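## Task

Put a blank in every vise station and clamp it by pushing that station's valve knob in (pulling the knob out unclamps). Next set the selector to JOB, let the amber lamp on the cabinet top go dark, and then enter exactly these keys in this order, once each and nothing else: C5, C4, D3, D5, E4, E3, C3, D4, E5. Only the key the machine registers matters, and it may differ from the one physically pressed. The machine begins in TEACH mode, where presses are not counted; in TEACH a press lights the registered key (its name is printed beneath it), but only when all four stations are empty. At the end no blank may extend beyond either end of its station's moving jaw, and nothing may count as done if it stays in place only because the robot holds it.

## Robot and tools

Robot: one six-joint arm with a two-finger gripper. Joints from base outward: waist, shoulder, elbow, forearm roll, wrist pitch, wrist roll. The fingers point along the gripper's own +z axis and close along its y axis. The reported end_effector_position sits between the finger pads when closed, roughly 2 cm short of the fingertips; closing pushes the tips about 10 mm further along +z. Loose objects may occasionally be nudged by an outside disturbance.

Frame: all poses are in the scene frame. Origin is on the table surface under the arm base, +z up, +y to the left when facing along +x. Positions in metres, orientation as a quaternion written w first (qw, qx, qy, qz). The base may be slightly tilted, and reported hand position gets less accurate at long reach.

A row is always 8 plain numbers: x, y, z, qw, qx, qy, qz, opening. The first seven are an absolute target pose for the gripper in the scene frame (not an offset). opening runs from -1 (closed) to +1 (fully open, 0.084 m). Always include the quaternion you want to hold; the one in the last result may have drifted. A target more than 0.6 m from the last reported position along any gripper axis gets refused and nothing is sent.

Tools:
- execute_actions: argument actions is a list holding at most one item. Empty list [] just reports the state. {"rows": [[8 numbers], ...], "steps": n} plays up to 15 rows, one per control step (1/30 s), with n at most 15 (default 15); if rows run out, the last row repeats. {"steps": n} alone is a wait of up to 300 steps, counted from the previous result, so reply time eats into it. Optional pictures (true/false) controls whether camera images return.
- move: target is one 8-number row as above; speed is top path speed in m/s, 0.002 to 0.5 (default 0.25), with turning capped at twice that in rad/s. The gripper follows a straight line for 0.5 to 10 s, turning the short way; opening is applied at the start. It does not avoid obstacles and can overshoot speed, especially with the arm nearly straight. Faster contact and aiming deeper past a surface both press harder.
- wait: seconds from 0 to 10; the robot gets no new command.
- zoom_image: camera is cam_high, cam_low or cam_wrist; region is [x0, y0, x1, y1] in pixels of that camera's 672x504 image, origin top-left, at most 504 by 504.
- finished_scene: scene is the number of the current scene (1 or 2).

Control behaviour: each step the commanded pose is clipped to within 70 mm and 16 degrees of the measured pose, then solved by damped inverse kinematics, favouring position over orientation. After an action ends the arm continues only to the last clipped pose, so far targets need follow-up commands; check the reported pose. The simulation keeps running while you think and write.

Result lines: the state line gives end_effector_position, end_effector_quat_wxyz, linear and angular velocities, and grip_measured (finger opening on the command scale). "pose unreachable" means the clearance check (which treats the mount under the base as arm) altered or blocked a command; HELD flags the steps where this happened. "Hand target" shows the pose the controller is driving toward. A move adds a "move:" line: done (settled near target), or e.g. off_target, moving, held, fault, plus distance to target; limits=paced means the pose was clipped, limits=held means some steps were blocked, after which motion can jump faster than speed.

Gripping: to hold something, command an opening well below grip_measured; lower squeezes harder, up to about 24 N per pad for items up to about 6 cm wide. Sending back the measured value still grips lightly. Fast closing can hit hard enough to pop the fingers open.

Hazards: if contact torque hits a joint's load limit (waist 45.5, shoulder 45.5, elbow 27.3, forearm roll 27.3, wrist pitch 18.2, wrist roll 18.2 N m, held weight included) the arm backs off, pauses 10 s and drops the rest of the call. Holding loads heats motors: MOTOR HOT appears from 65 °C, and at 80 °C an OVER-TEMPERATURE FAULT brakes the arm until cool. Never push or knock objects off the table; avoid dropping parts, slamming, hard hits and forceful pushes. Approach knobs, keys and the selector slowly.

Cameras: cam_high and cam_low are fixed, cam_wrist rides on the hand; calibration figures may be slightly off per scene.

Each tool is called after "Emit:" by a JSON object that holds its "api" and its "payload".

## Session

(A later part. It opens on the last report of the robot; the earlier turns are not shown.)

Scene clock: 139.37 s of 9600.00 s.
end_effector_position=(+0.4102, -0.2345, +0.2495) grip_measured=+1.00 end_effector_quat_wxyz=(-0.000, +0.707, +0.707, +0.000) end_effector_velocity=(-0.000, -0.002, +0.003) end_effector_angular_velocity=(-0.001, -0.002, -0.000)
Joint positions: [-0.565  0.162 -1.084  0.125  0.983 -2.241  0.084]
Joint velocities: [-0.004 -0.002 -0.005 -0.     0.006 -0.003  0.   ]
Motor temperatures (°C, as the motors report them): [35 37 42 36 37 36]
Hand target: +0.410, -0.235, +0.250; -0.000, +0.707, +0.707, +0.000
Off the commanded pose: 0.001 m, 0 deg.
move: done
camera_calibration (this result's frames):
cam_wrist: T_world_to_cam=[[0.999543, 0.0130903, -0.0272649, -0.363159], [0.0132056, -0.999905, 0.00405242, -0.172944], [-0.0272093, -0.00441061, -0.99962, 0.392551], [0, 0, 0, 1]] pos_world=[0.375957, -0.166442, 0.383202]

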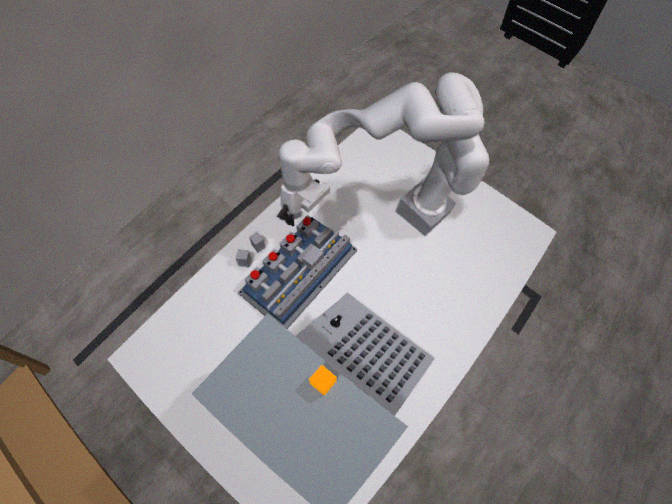

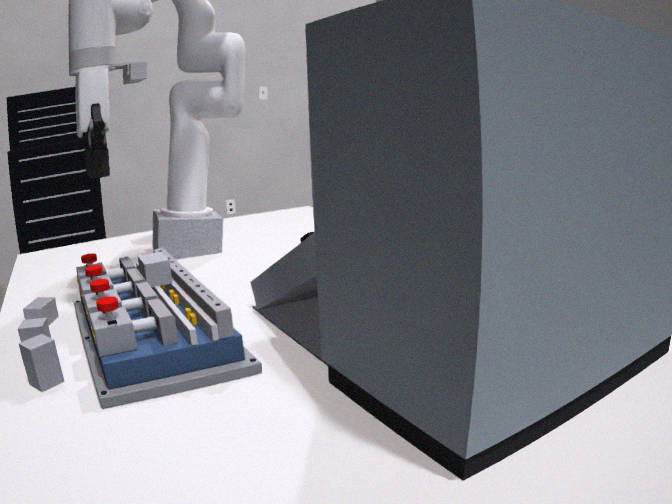

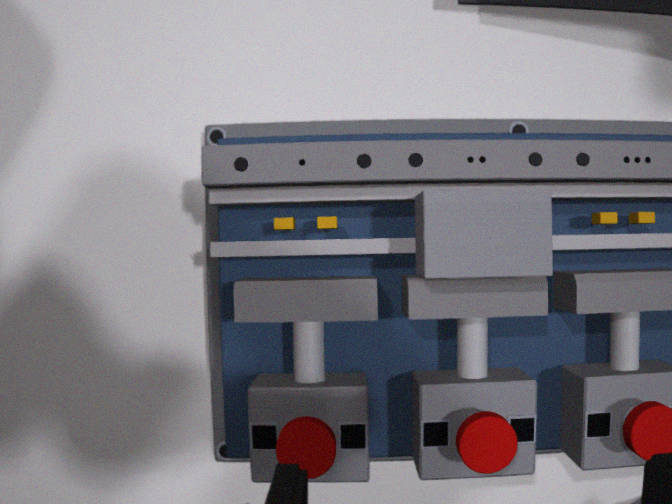

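Emit:
{"api": "move", "payload": {"target": [0.4375,-0.1605,0.16,0,0.7071,0.7071,0,1]}}

Emit:
{"api": "move", "payload": {"target": [0.4375,-0.1605,0.095,0,0.7071,0.7071,0,1], "speed": 0.05}}

Emit:
{"api": "move", "payload": {"target": [0.4375,-0.1605,0.095,0,0.7071,0.7071,0,0.2]}}

Emit:
{"api": "move", "payload": {"target": [0.4375,-0.1605,0.095,0,0.7071,0.7071,0,1]}}

Emit:
{"api": "move", "payload": {"target": [0.4375,-0.1605,0.17,0,0.7071,0.7071,0,1], "speed": 0.1}}

Emit:
{"api": "move", "payload": {"target": [0.47,-0.235,0.25,0,0.7071,0.7071,0,1]}}

Scene clock: 145.50 s of 9600.00 s.
end_effector_position=(+0.4374, -0.1609, +0.1605) grip_measured=+1.00 end_effector_quat_wxyz=(+0.000, +0.707, +0.707, -0.000) end_effector_velocity=(+0.000, +0.002, -0.003) end_effector_angular_velocity=(+0.000, +0.002, +0.001)
Joint positions: [-0.377  0.257 -0.946  0.167  0.732 -2.106  0.084]
Joint velocities: [ 0.004  0.005  0.002  0.001 -0.005  0.002  0.   ]
Motor temperatures (°C, as the motors report them): [35 37 43 36 37 36]
Hand target: +0.437, -0.161, +0.160; +0.000, +0.707, +0.707, -0.000
Off the commanded pose: 0.001 m, 0 deg.
After step 90, 2.03 s passed at rest.
move: done
camera_calibration (this result's frames):
cam_wrist: T_world_to_cam=[[0.999556, 0.0120721, -0.0272441, -0.393912], [0.0122279, -0.99991, 0.00555991, -0.0991642], [-0.0271745, -0.00589058, -0.999613, 0.304462], [0, 0, 0, 1]] pos_world=[0.403223, -0.0926065, 0.294164]

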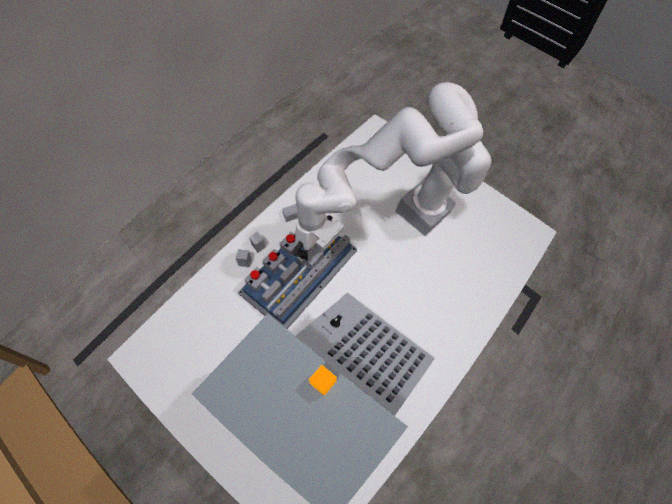

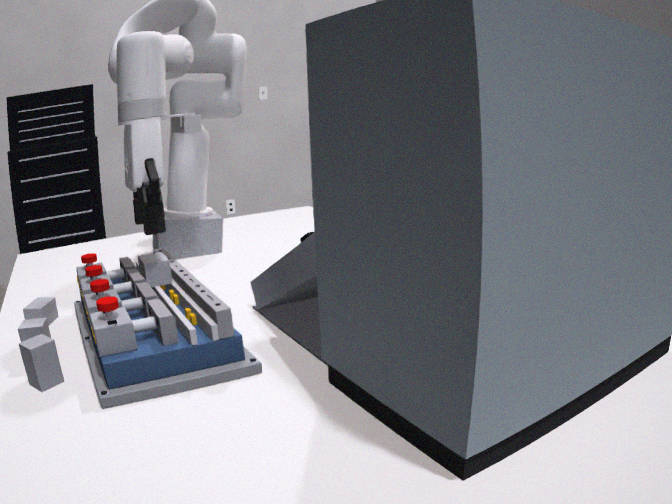

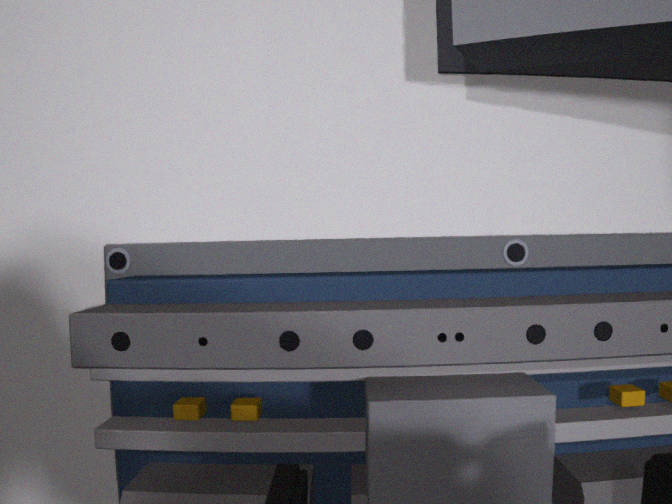

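Scene clock: 147.17 s of 9600.00 s.
end_effector_position=(+0.4375, -0.1606, +0.0955) grip_measured=+1.00 end_effector_quat_wxyz=(+0.000, +0.707, +0.707, -0.000) end_effector_velocity=(+0.000, -0.000, -0.002) end_effector_angular_velocity=(-0.000, -0.001, -0.001)
Joint positions: [-0.353  0.406 -0.928  0.211  0.566 -2.136  0.084]
Joint velocities: [ 0.001  0.006 -0.001  0.002 -0.006 -0.001  0.   ]
Motor temperatures (°C, as the motors report them): [35 37 43 36 37 36]
Hand target: +0.437, -0.161, +0.095; +0.000, +0.707, +0.707, -0.000
Off the commanded pose: 0.001 m, 0 deg.
move: done
camera_calibration (this result's frames):
cam_wrist: T_world_to_cam=[[0.999558, 0.0124695, -0.0269717, -0.395755], [0.0126176, -0.999906, 0.00532512, -0.0985827], [-0.0269028, -0.00566309, -0.999622, 0.239406], [0, 0, 0, 1]] pos_world=[0.403265, -0.0922828, 0.229166]

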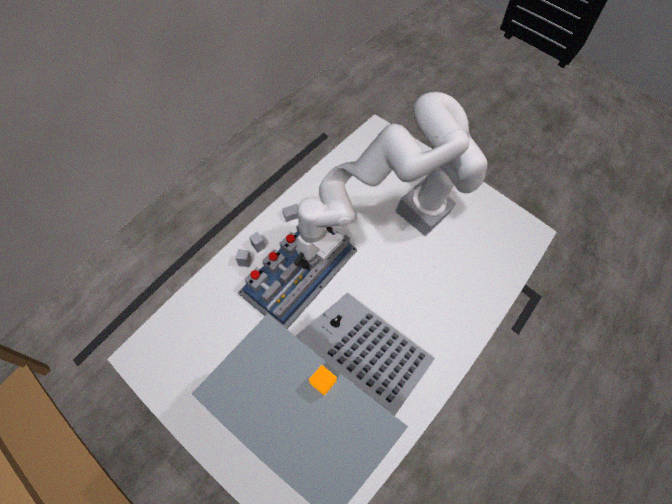

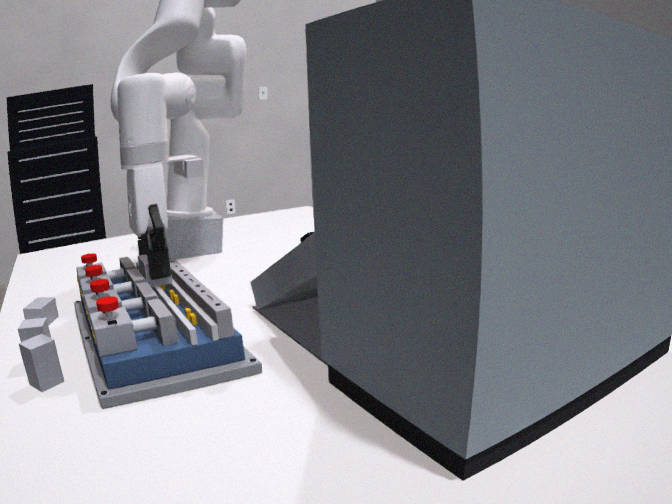

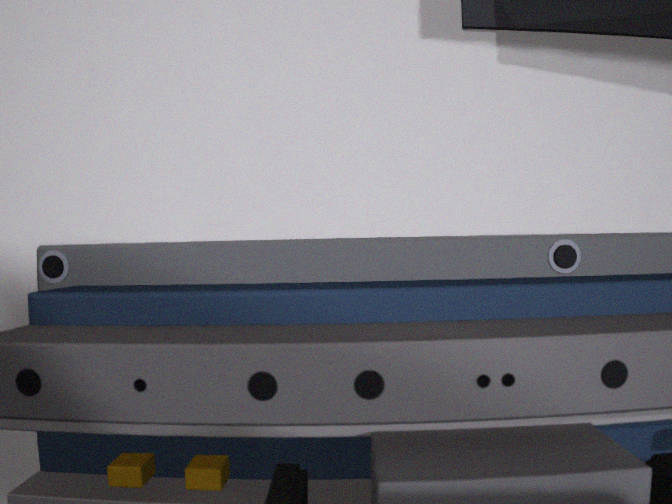

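Scene clock: 147.87 s of 9600.00 s.
end_effector_position=(+0.4379, -0.1607, +0.0957) grip_measured=+0.37 end_effector_quat_wxyz=(+0.001, +0.707, +0.707, +0.000) end_effector_velocity=(-0.000, +0.000, -0.000) end_effector_angular_velocity=(+0.000, +0.001, +0.000)
Joint positions: [-0.353  0.406 -0.929  0.212  0.566 -2.136  0.06 ]
Joint velocities: [ 0.     0.001  0.     0.     0.    -0.     0.   ]
Motor temperatures (°C, as the motors report them): [35 37 43 36 37 36]
Hand target: +0.437, -0.161, +0.095; +0.000, +0.707, +0.707, -0.000
Off the commanded pose: 0.001 m, 0 deg.
move: done
camera_calibration (this result's frames):
cam_wrist: T_world_to_cam=[[0.999584, 0.0125804, -0.0259395, -0.396316], [0.012724, -0.999905, 0.00537778, -0.0987714], [-0.0258694, -0.0057056, -0.999649, 0.239089], [0, 0, 0, 1]] pos_world=[0.403593, -0.092412, 0.229256]

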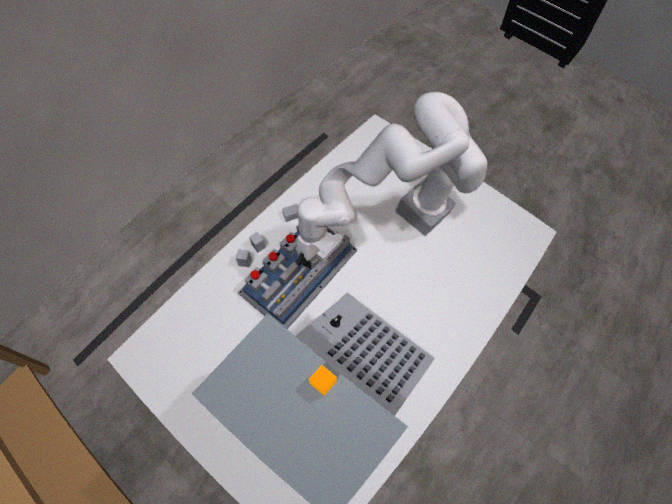

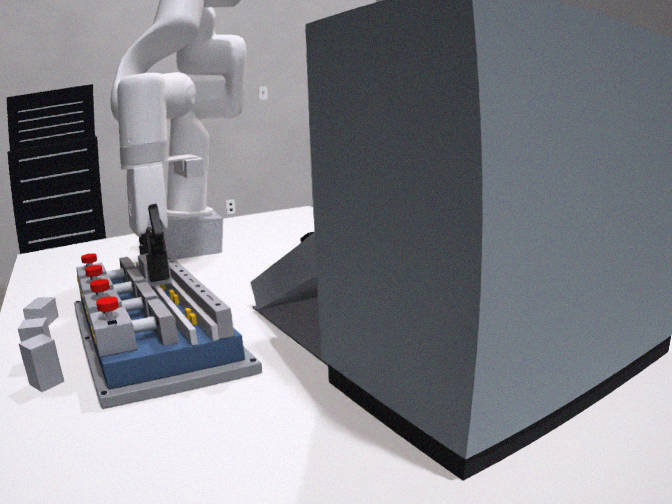

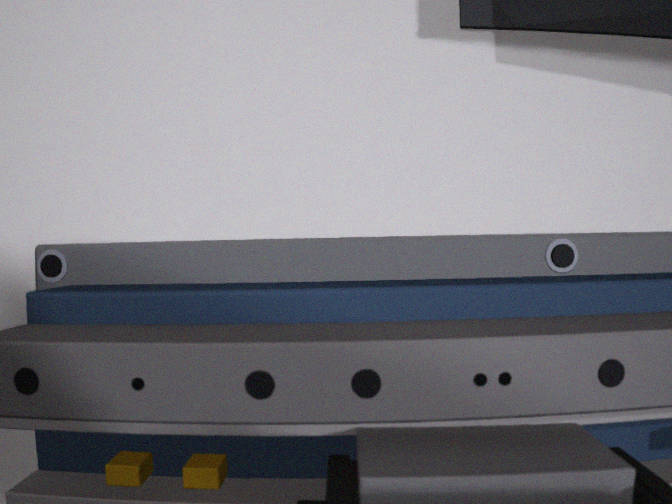

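Scene clock: 148.57 s of 9600.00 s.
end_effector_position=(+0.4375, -0.1605, +0.0950) grip_measured=+1.00 end_effector_quat_wxyz=(-0.000, +0.707, +0.707, -0.000) end_effector_velocity=(+0.000, -0.000, +0.000) end_effector_angular_velocity=(-0.000, -0.001, +0.000)
Joint positions: [-0.352  0.407 -0.929  0.212  0.565 -2.136  0.084]
Joint velocities: [-0.    -0.     0.     0.    -0.001 -0.     0.   ]
Motor temperatures (°C, as the motors report them): [35 37 43 36 37 36]
Hand target: +0.437, -0.160, +0.095; +0.000, +0.707, +0.707, -0.000
Off the commanded pose: 0.000 m, 0 deg.
move: done
camera_calibration (this result's frames):
cam_wrist: T_world_to_cam=[[0.999547, 0.012601, -0.0273186, -0.395729], [0.0127366, -0.999907, 0.00479544, -0.0984998], [-0.0272556, -0.00514121, -0.999615, 0.239085], [0, 0, 0, 1]] pos_world=[0.403321, -0.0922749, 0.228655]

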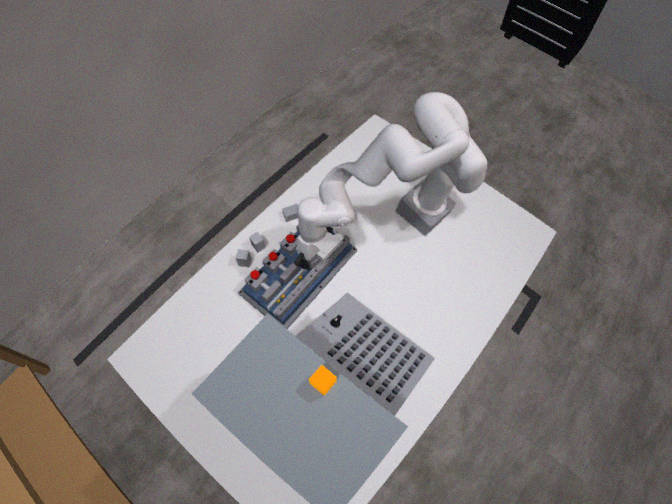

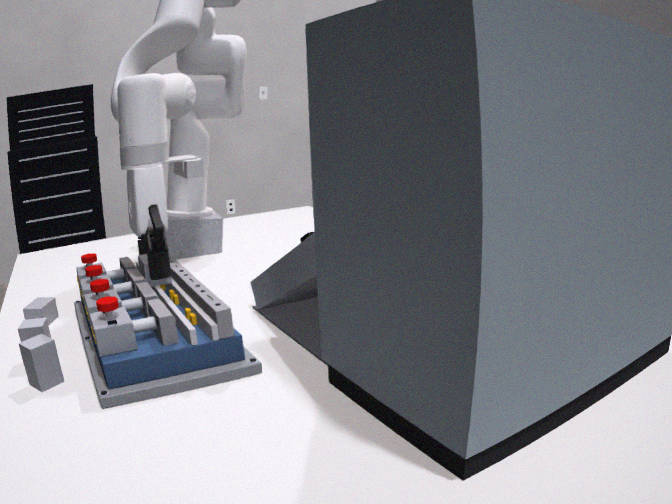

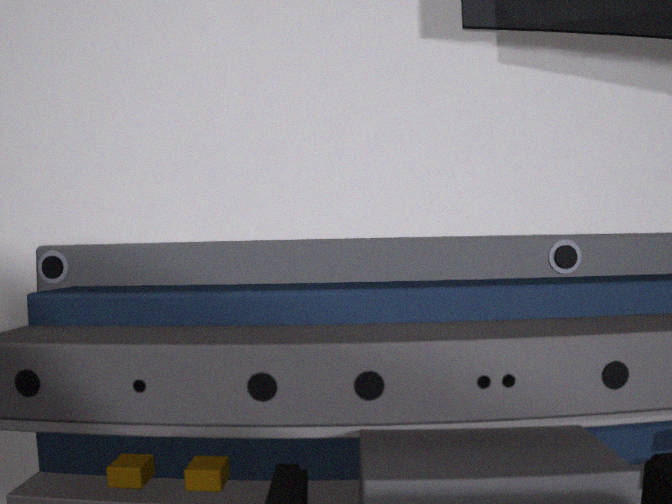

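Scene clock: 149.73 s of 9600.00 s.
end_effector_position=(+0.4375, -0.1604, +0.1692) grip_measured=+1.00 end_effector_quat_wxyz=(-0.000, +0.707, +0.707, +0.000) end_effector_velocity=(+0.001, -0.000, +0.005) end_effector_angular_velocity=(-0.001, -0.003, +0.000)
Joint positions: [-0.379  0.24  -0.952  0.164  0.757 -2.104  0.084]
Joint velocities: [-0.001 -0.008 -0.004 -0.001  0.009  0.001  0.   ]
Motor temperatures (°C, as the motors report them): [35 37 43 36 37 36]
Hand target: +0.438, -0.160, +0.170; -0.000, +0.707, +0.707, +0.000
Off the commanded pose: 0.001 m, 0 deg.
move: done
camera_calibration (this result's frames):
cam_wrist: T_world_to_cam=[[0.99953, 0.0127239, -0.0278784, -0.393571], [0.0128437, -0.999909, 0.00412152, -0.0986998], [-0.0278234, -0.00447764, -0.999603, 0.313611], [0, 0, 0, 1]] pos_world=[0.403379, -0.0922789, 0.302921]

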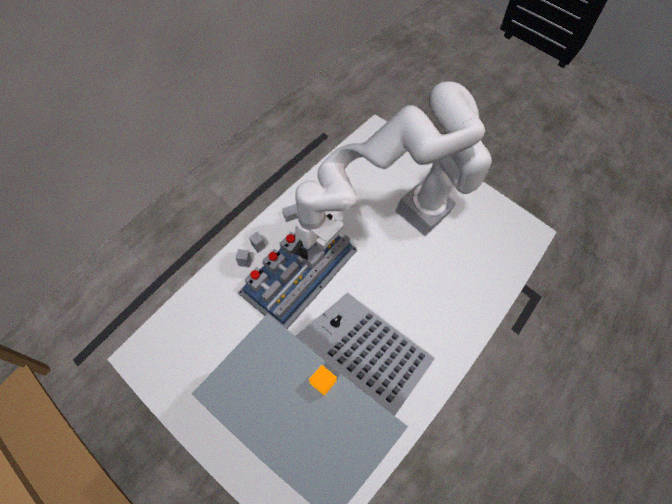

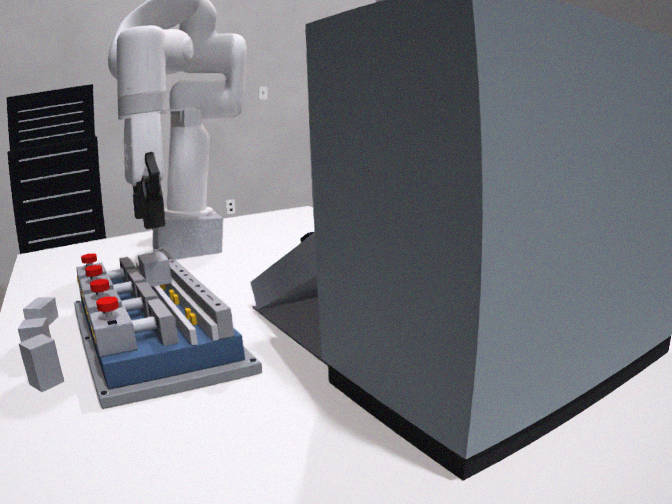

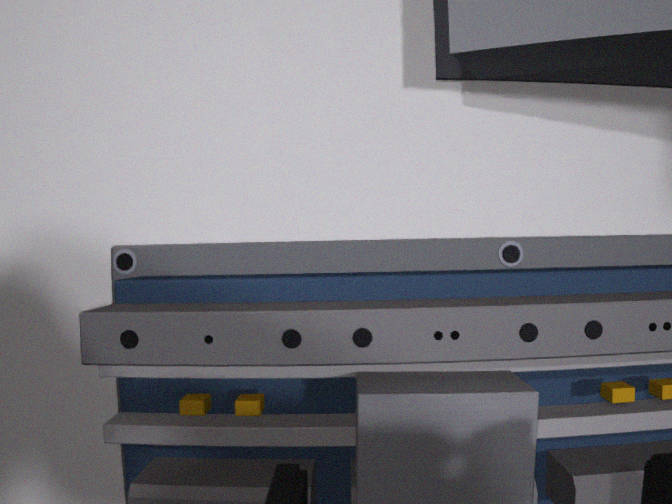

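Scene clock: 150.83 s of 9600.00 s.
end_effector_position=(+0.4700, -0.2348, +0.2496) grip_measured=+1.00 end_effector_quat_wxyz=(-0.000, +0.707, +0.707, +0.000) end_effector_velocity=(+0.001, -0.001, +0.002) end_effector_angular_velocity=(+0.001, +0.001, -0.000)
Joint positions: [-0.505  0.322 -1.304  0.125  1.036 -2.174  0.084]
Joint velocities: [-0.002  0.004 -0.01  -0.001  0.008 -0.001  0.   ]
Motor temperatures (°C, as the motors report them): [35 37 43 36 37 36]
Hand target: +0.470, -0.235, +0.250; -0.000, +0.707, +0.707, +0.000
Off the commanded pose: 0.000 m, 0 deg.
move: done
camera_calibration (this result's frames):
cam_wrist: T_world_to_cam=[[0.999548, 0.0130825, -0.0270647, -0.423031], [0.0132018, -0.999904, 0.00423461, -0.17403], [-0.0270067, -0.00459, -0.999625, 0.394148], [0, 0, 0, 1]] pos_world=[0.435782, -0.166669, 0.383288]

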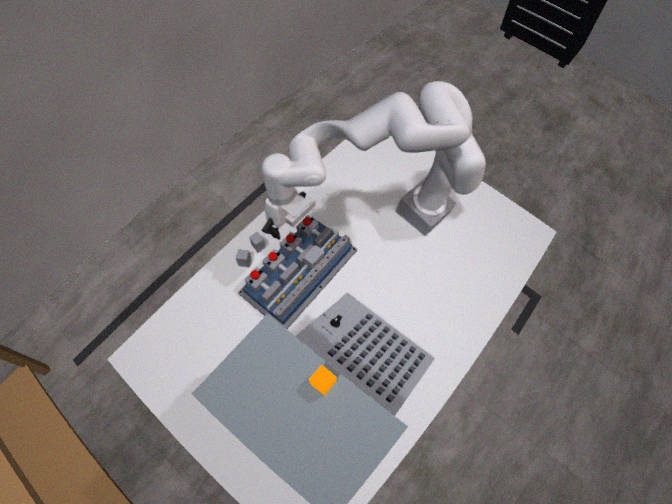

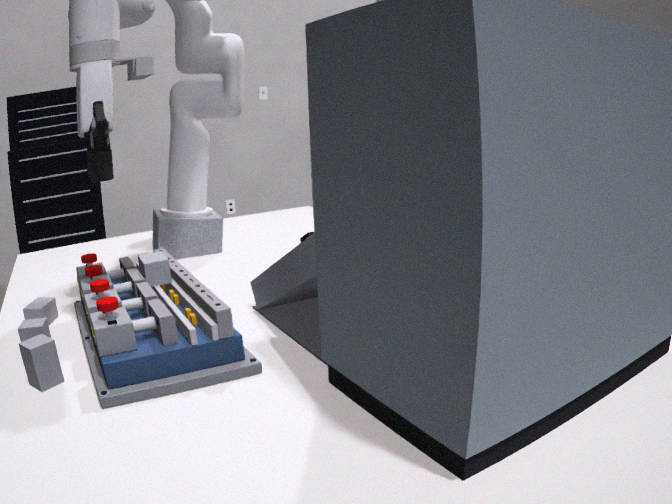

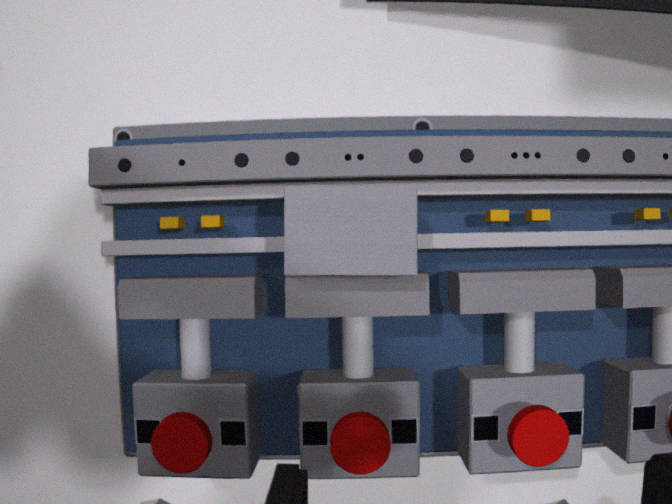

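Emit:
{"api": "move", "payload": {"target": [0.4402,-0.1605,0.16,0,0.7071,0.7071,0,1]}}

Emit:
{"api": "move", "payload": {"target": [0.4402,-0.1605,0.095,0,0.7071,0.7071,0,1], "speed": 0.05}}

Emit:
{"api": "move", "payload": {"target": [0.4402,-0.1605,0.095,0,0.7071,0.7071,0,0.2]}}

Emit:
{"api": "move", "payload": {"target": [0.4402,-0.1605,0.095,0,0.7071,0.7071,0,1]}}

Emit:
{"api": "move", "payload": {"target": [0.4402,-0.1605,0.17,0,0.7071,0.7071,0,1], "speed": 0.1}}

Emit:
{"api": "move", "payload": {"target": [0.47,-0.235,0.25,0,0.7071,0.7071,0,1]}}

Scene clock: 155.37 s of 9600.00 s.
end_effector_position=(+0.4402, -0.1607, +0.1605) grip_measured=+1.00 end_effector_quat_wxyz=(+0.000, +0.707, +0.707, -0.000) end_effector_velocity=(-0.001, +0.001, -0.002) end_effector_angular_velocity=(-0.000, +0.001, -0.000)
Joint positions: [-0.374  0.264 -0.956  0.167  0.735 -2.103  0.084]
Joint velocities: [ 0.003  0.     0.006  0.001 -0.006  0.002  0.   ]
Motor temperatures (°C, as the motors report them): [35 37 43 36 37 36]
Hand target: +0.440, -0.160, +0.160; +0.000, +0.707, +0.707, -0.000
Off the commanded pose: 0.001 m, 0 deg.
After step 90, 0.40 s passed at rest.
move: done
camera_calibration (this result's frames):
cam_wrist: T_world_to_cam=[[0.999555, 0.0120942, -0.027277, -0.396732], [0.0122483, -0.99991, 0.00549275, -0.0989599], [-0.0272081, -0.0058244, -0.999613, 0.304517], [0, 0, 0, 1]] pos_world=[0.406052, -0.0923792, 0.294121]

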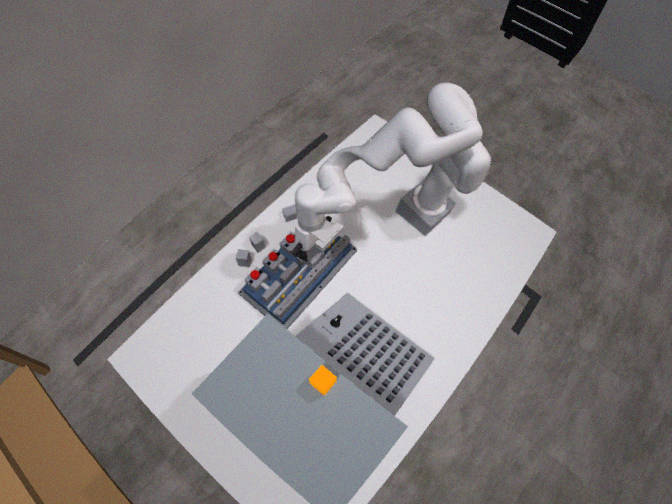

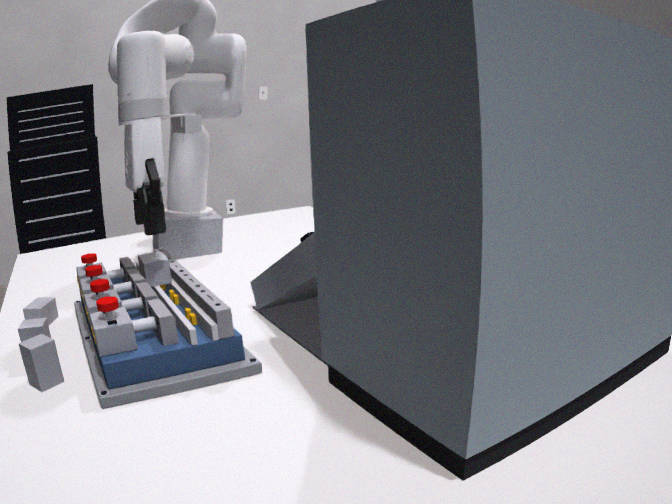

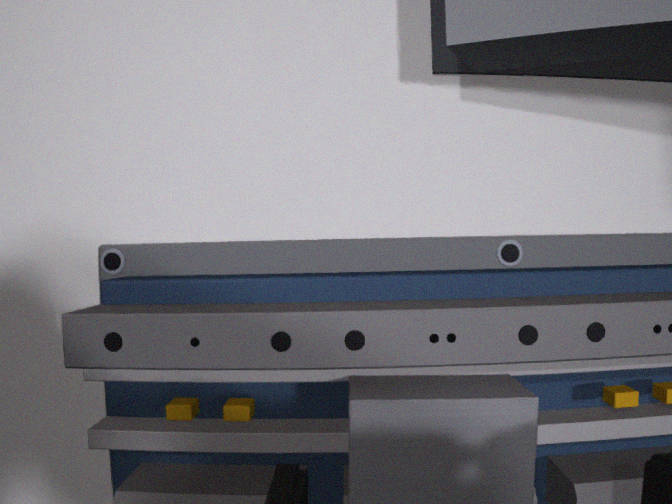

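Scene clock: 157.03 s of 9600.00 s.
end_effector_position=(+0.4402, -0.1606, +0.0955) grip_measured=+1.00 end_effector_quat_wxyz=(+0.000, +0.707, +0.707, -0.000) end_effector_velocity=(-0.000, +0.000, -0.002) end_effector_angular_velocity=(+0.000, +0.000, +0.000)
Joint positions: [-0.351  0.412 -0.938  0.21   0.57  -2.132  0.084]
Joint velocities: [ 0.001  0.006 -0.     0.002 -0.005 -0.002 -0.   ]
Motor temperatures (°C, as the motors report them): [35 37 43 36 37 36]
Hand target: +0.440, -0.161, +0.095; +0.000, +0.707, +0.707, -0.000
Off the commanded pose: 0.001 m, 0 deg.
move: done
camera_calibration (this result's frames):
cam_wrist: T_world_to_cam=[[0.999559, 0.0124707, -0.0269652, -0.398457], [0.0126186, -0.999906, 0.00532112, -0.0986147], [-0.0268963, -0.00565903, -0.999622, 0.239477], [0, 0, 0, 1]] pos_world=[0.405966, -0.0922812, 0.229167]

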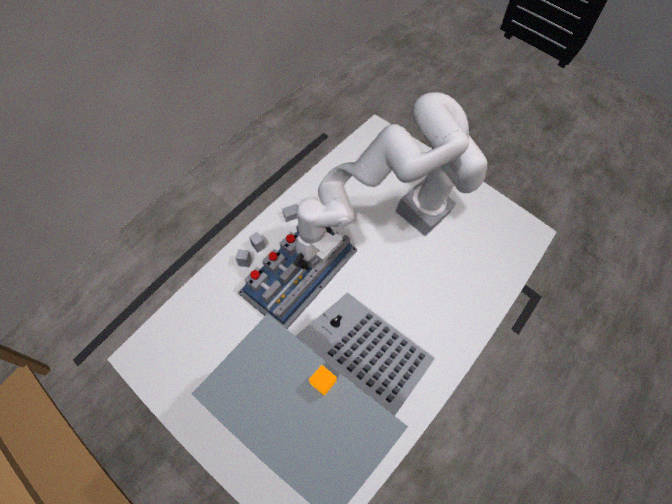

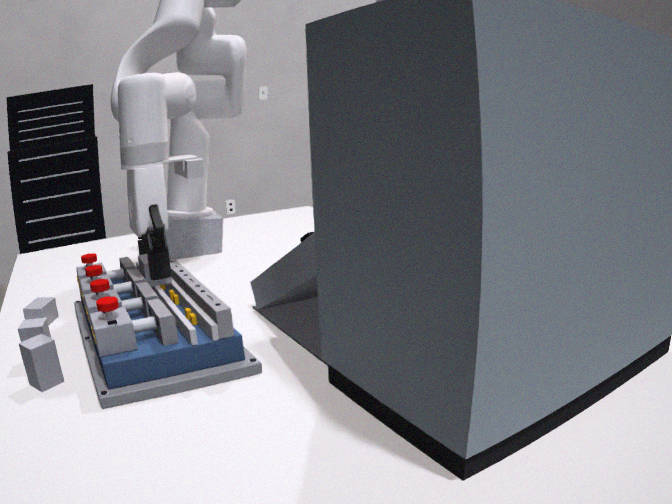

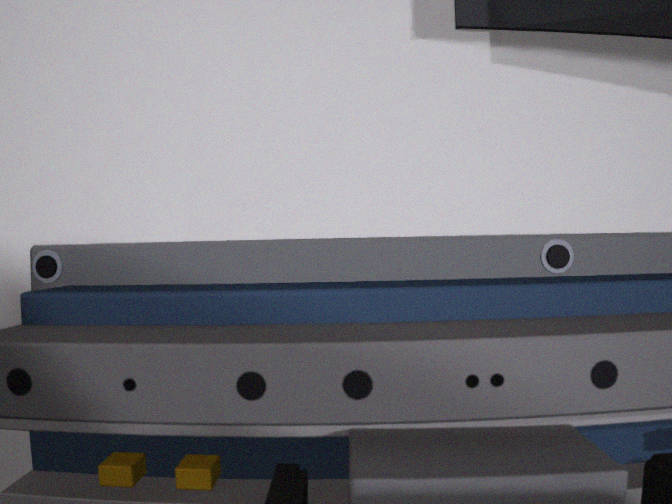

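Scene clock: 157.73 s of 9600.00 s.
end_effector_position=(+0.4405, -0.1606, +0.0954) grip_measured=+0.37 end_effector_quat_wxyz=(+0.000, +0.707, +0.707, +0.000) end_effector_velocity=(-0.000, +0.000, -0.000) end_effector_angular_velocity=(+0.001, +0.002, +0.001)
Joint positions: [-0.351  0.413 -0.939  0.211  0.569 -2.133  0.06 ]
Joint velocities: [ 0.     0.    -0.     0.     0.002 -0.001 -0.   ]
Motor temperatures (°C, as the motors report them): [35 37 43 36 37 36]
Hand target: +0.440, -0.161, +0.095; +0.000, +0.707, +0.707, -0.000
Off the commanded pose: 0.001 m, 0 deg.
move: done
camera_calibration (this result's frames):
cam_wrist: T_world_to_cam=[[0.999571, 0.0125976, -0.0264473, -0.398811], [0.0127387, -0.999905, 0.00517522, -0.0987146], [-0.0263796, -0.00550991, -0.999637, 0.239141], [0, 0, 0, 1]] pos_world=[0.406206, -0.0923636, 0.229017]

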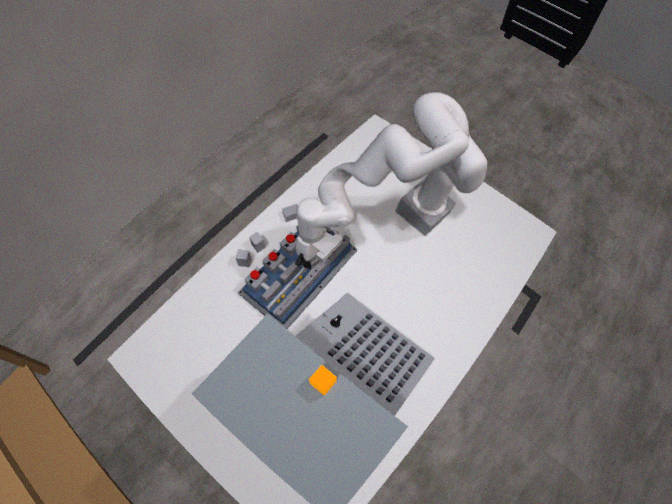

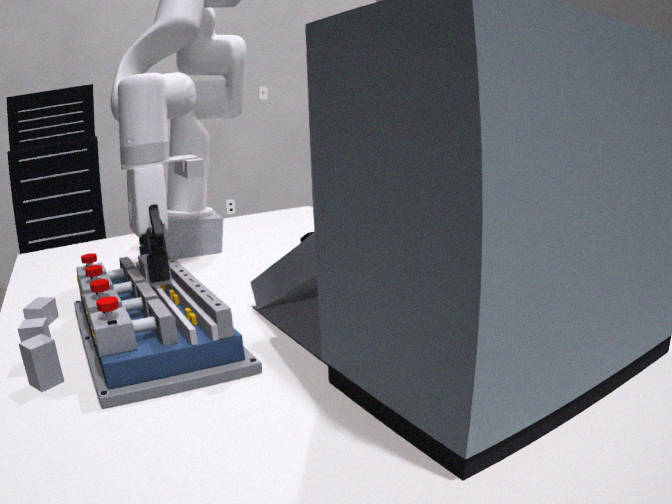

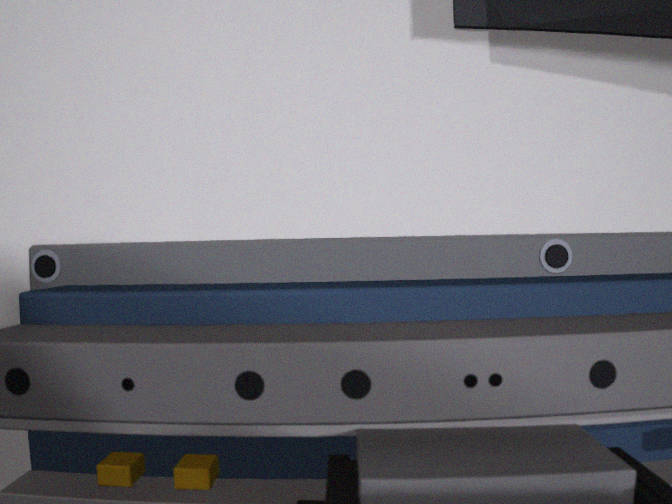

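Scene clock: 158.43 s of 9600.00 s.
end_effector_position=(+0.4402, -0.1605, +0.0950) grip_measured=+1.00 end_effector_quat_wxyz=(-0.000, +0.707, +0.707, -0.000) end_effector_velocity=(+0.000, -0.000, +0.000) end_effector_angular_velocity=(-0.001, -0.001, +0.000)
Joint positions: [-0.35   0.413 -0.939  0.211  0.569 -2.133  0.084]
Joint velocities: [-0.    -0.    -0.    -0.    -0.001 -0.    -0.   ]
Motor temperatures (°C, as the motors report them): [35 37 43 36 37 36]
Hand target: +0.440, -0.160, +0.095; +0.000, +0.707, +0.707, -0.000
Off the commanded pose: 0.000 m, 0 deg.
move: done
camera_calibration (this result's frames):
cam_wrist: T_world_to_cam=[[0.999548, 0.0126032, -0.0272798, -0.398444], [0.012739, -0.999907, 0.00480989, -0.0985418], [-0.0272166, -0.00515524, -0.999616, 0.239156], [0, 0, 0, 1]] pos_world=[0.406028, -0.0922781, 0.228668]

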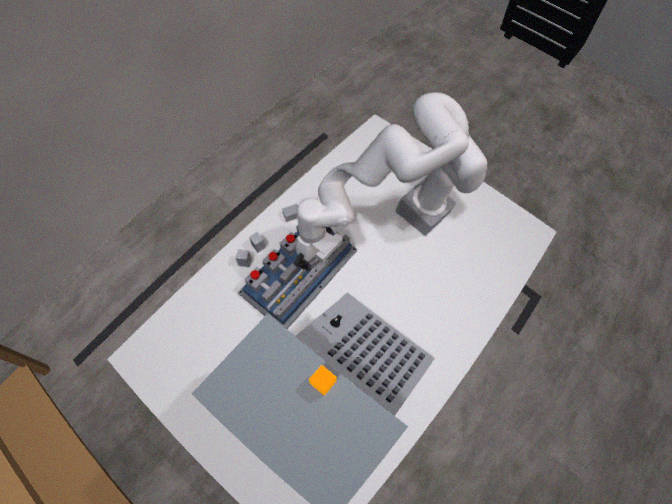

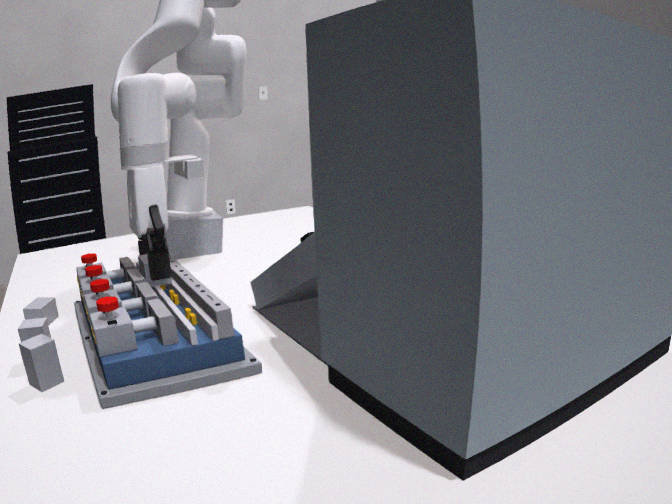

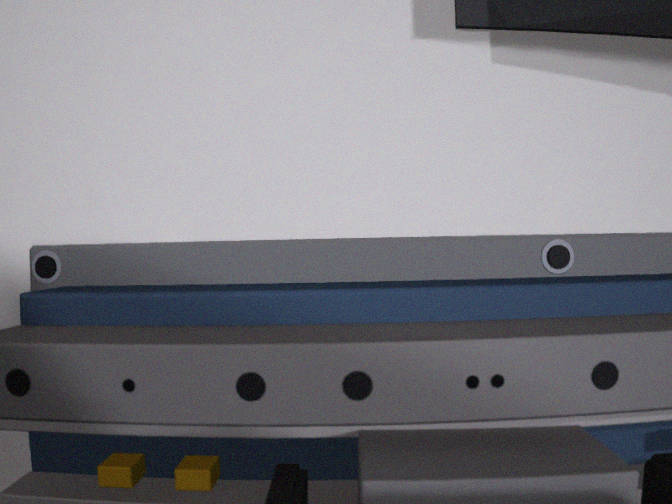

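Scene clock: 159.60 s of 9600.00 s.
end_effector_position=(+0.4402, -0.1604, +0.1692) grip_measured=+1.00 end_effector_quat_wxyz=(-0.000, +0.707, +0.707, +0.000) end_effector_velocity=(+0.001, -0.000, +0.005) end_effector_angular_velocity=(-0.002, -0.004, +0.001)
Joint positions: [-0.377  0.247 -0.962  0.164  0.76  -2.101  0.084]
Joint velocities: [-0.001 -0.008 -0.004 -0.002  0.008  0.001 -0.   ]
Motor temperatures (°C, as the motors report them): [35 37 43 36 37 36]
Hand target: +0.440, -0.160, +0.170; -0.000, +0.707, +0.707, +0.000
Off the commanded pose: 0.001 m, 0 deg.
move: done
camera_calibration (this result's frames):
cam_wrist: T_world_to_cam=[[0.99953, 0.012723, -0.0278858, -0.396266], [0.0128429, -0.999909, 0.0041243, -0.0987351], [-0.0278308, -0.00448049, -0.999603, 0.313688], [0, 0, 0, 1]] pos_world=[0.406078, -0.0922789, 0.30292]

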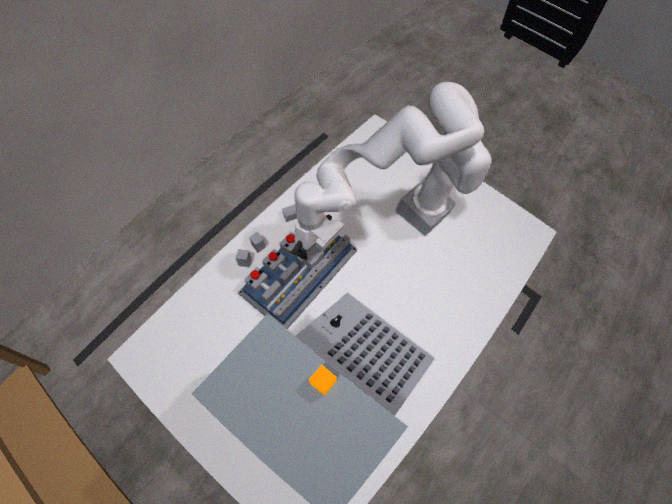

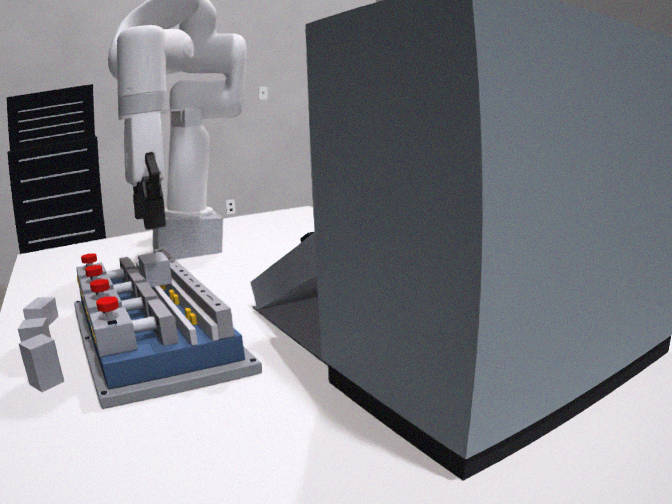

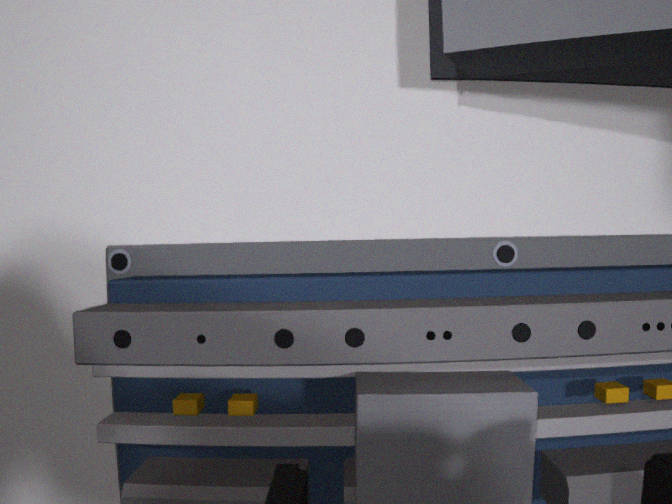

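Scene clock: 160.70 s of 9600.00 s.
end_effector_position=(+0.4700, -0.2348, +0.2496) grip_measured=+1.00 end_effector_quat_wxyz=(-0.000, +0.707, +0.707, +0.000) end_effector_velocity=(+0.001, -0.002, +0.002) end_effector_angular_velocity=(+0.000, -0.000, -0.001)
Joint positions: [-0.505  0.322 -1.304  0.125  1.036 -2.174  0.084]
Joint velocities: [-0.002  0.003 -0.01  -0.     0.006 -0.001 -0.   ]
Motor temperatures (°C, as the motors report them): [35 37 43 36 37 36]
Hand target: +0.470, -0.235, +0.250; -0.000, +0.707, +0.707, +0.000
Off the commanded pose: 0.000 m, 0 deg.
move: done
camera_calibration (this result's frames):
cam_wrist: T_world_to_cam=[[0.999548, 0.0130836, -0.0270731, -0.423035], [0.0132028, -0.999904, 0.00422814, -0.17402], [-0.0270152, -0.00458367, -0.999625, 0.394155], [0, 0, 0, 1]] pos_world=[0.435789, -0.166661, 0.38329]

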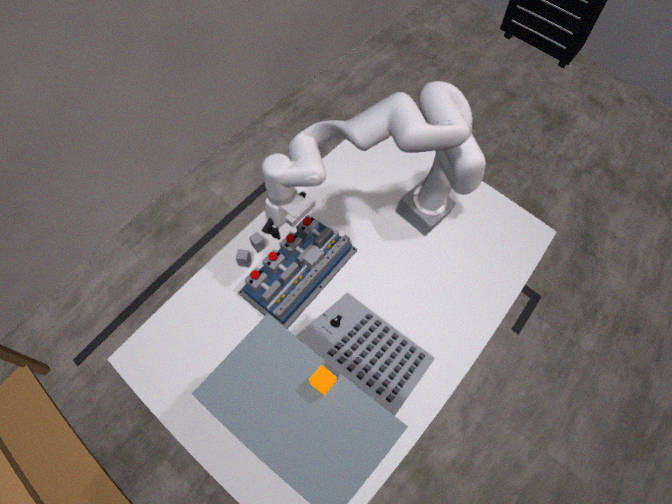

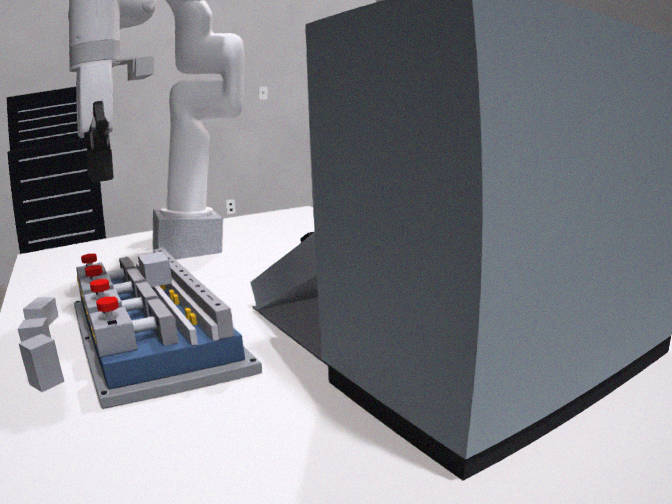

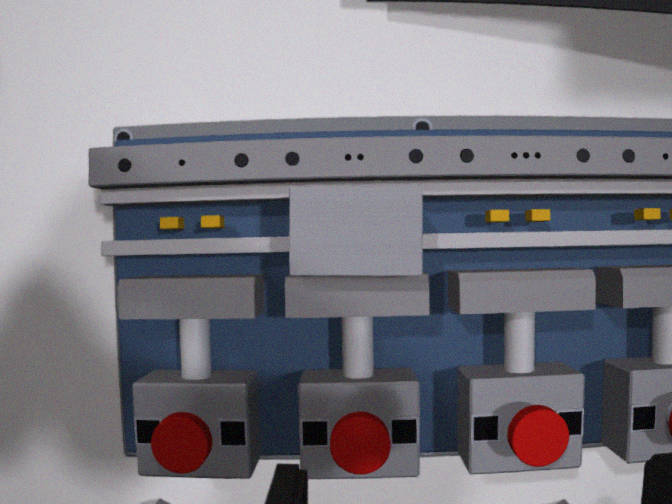

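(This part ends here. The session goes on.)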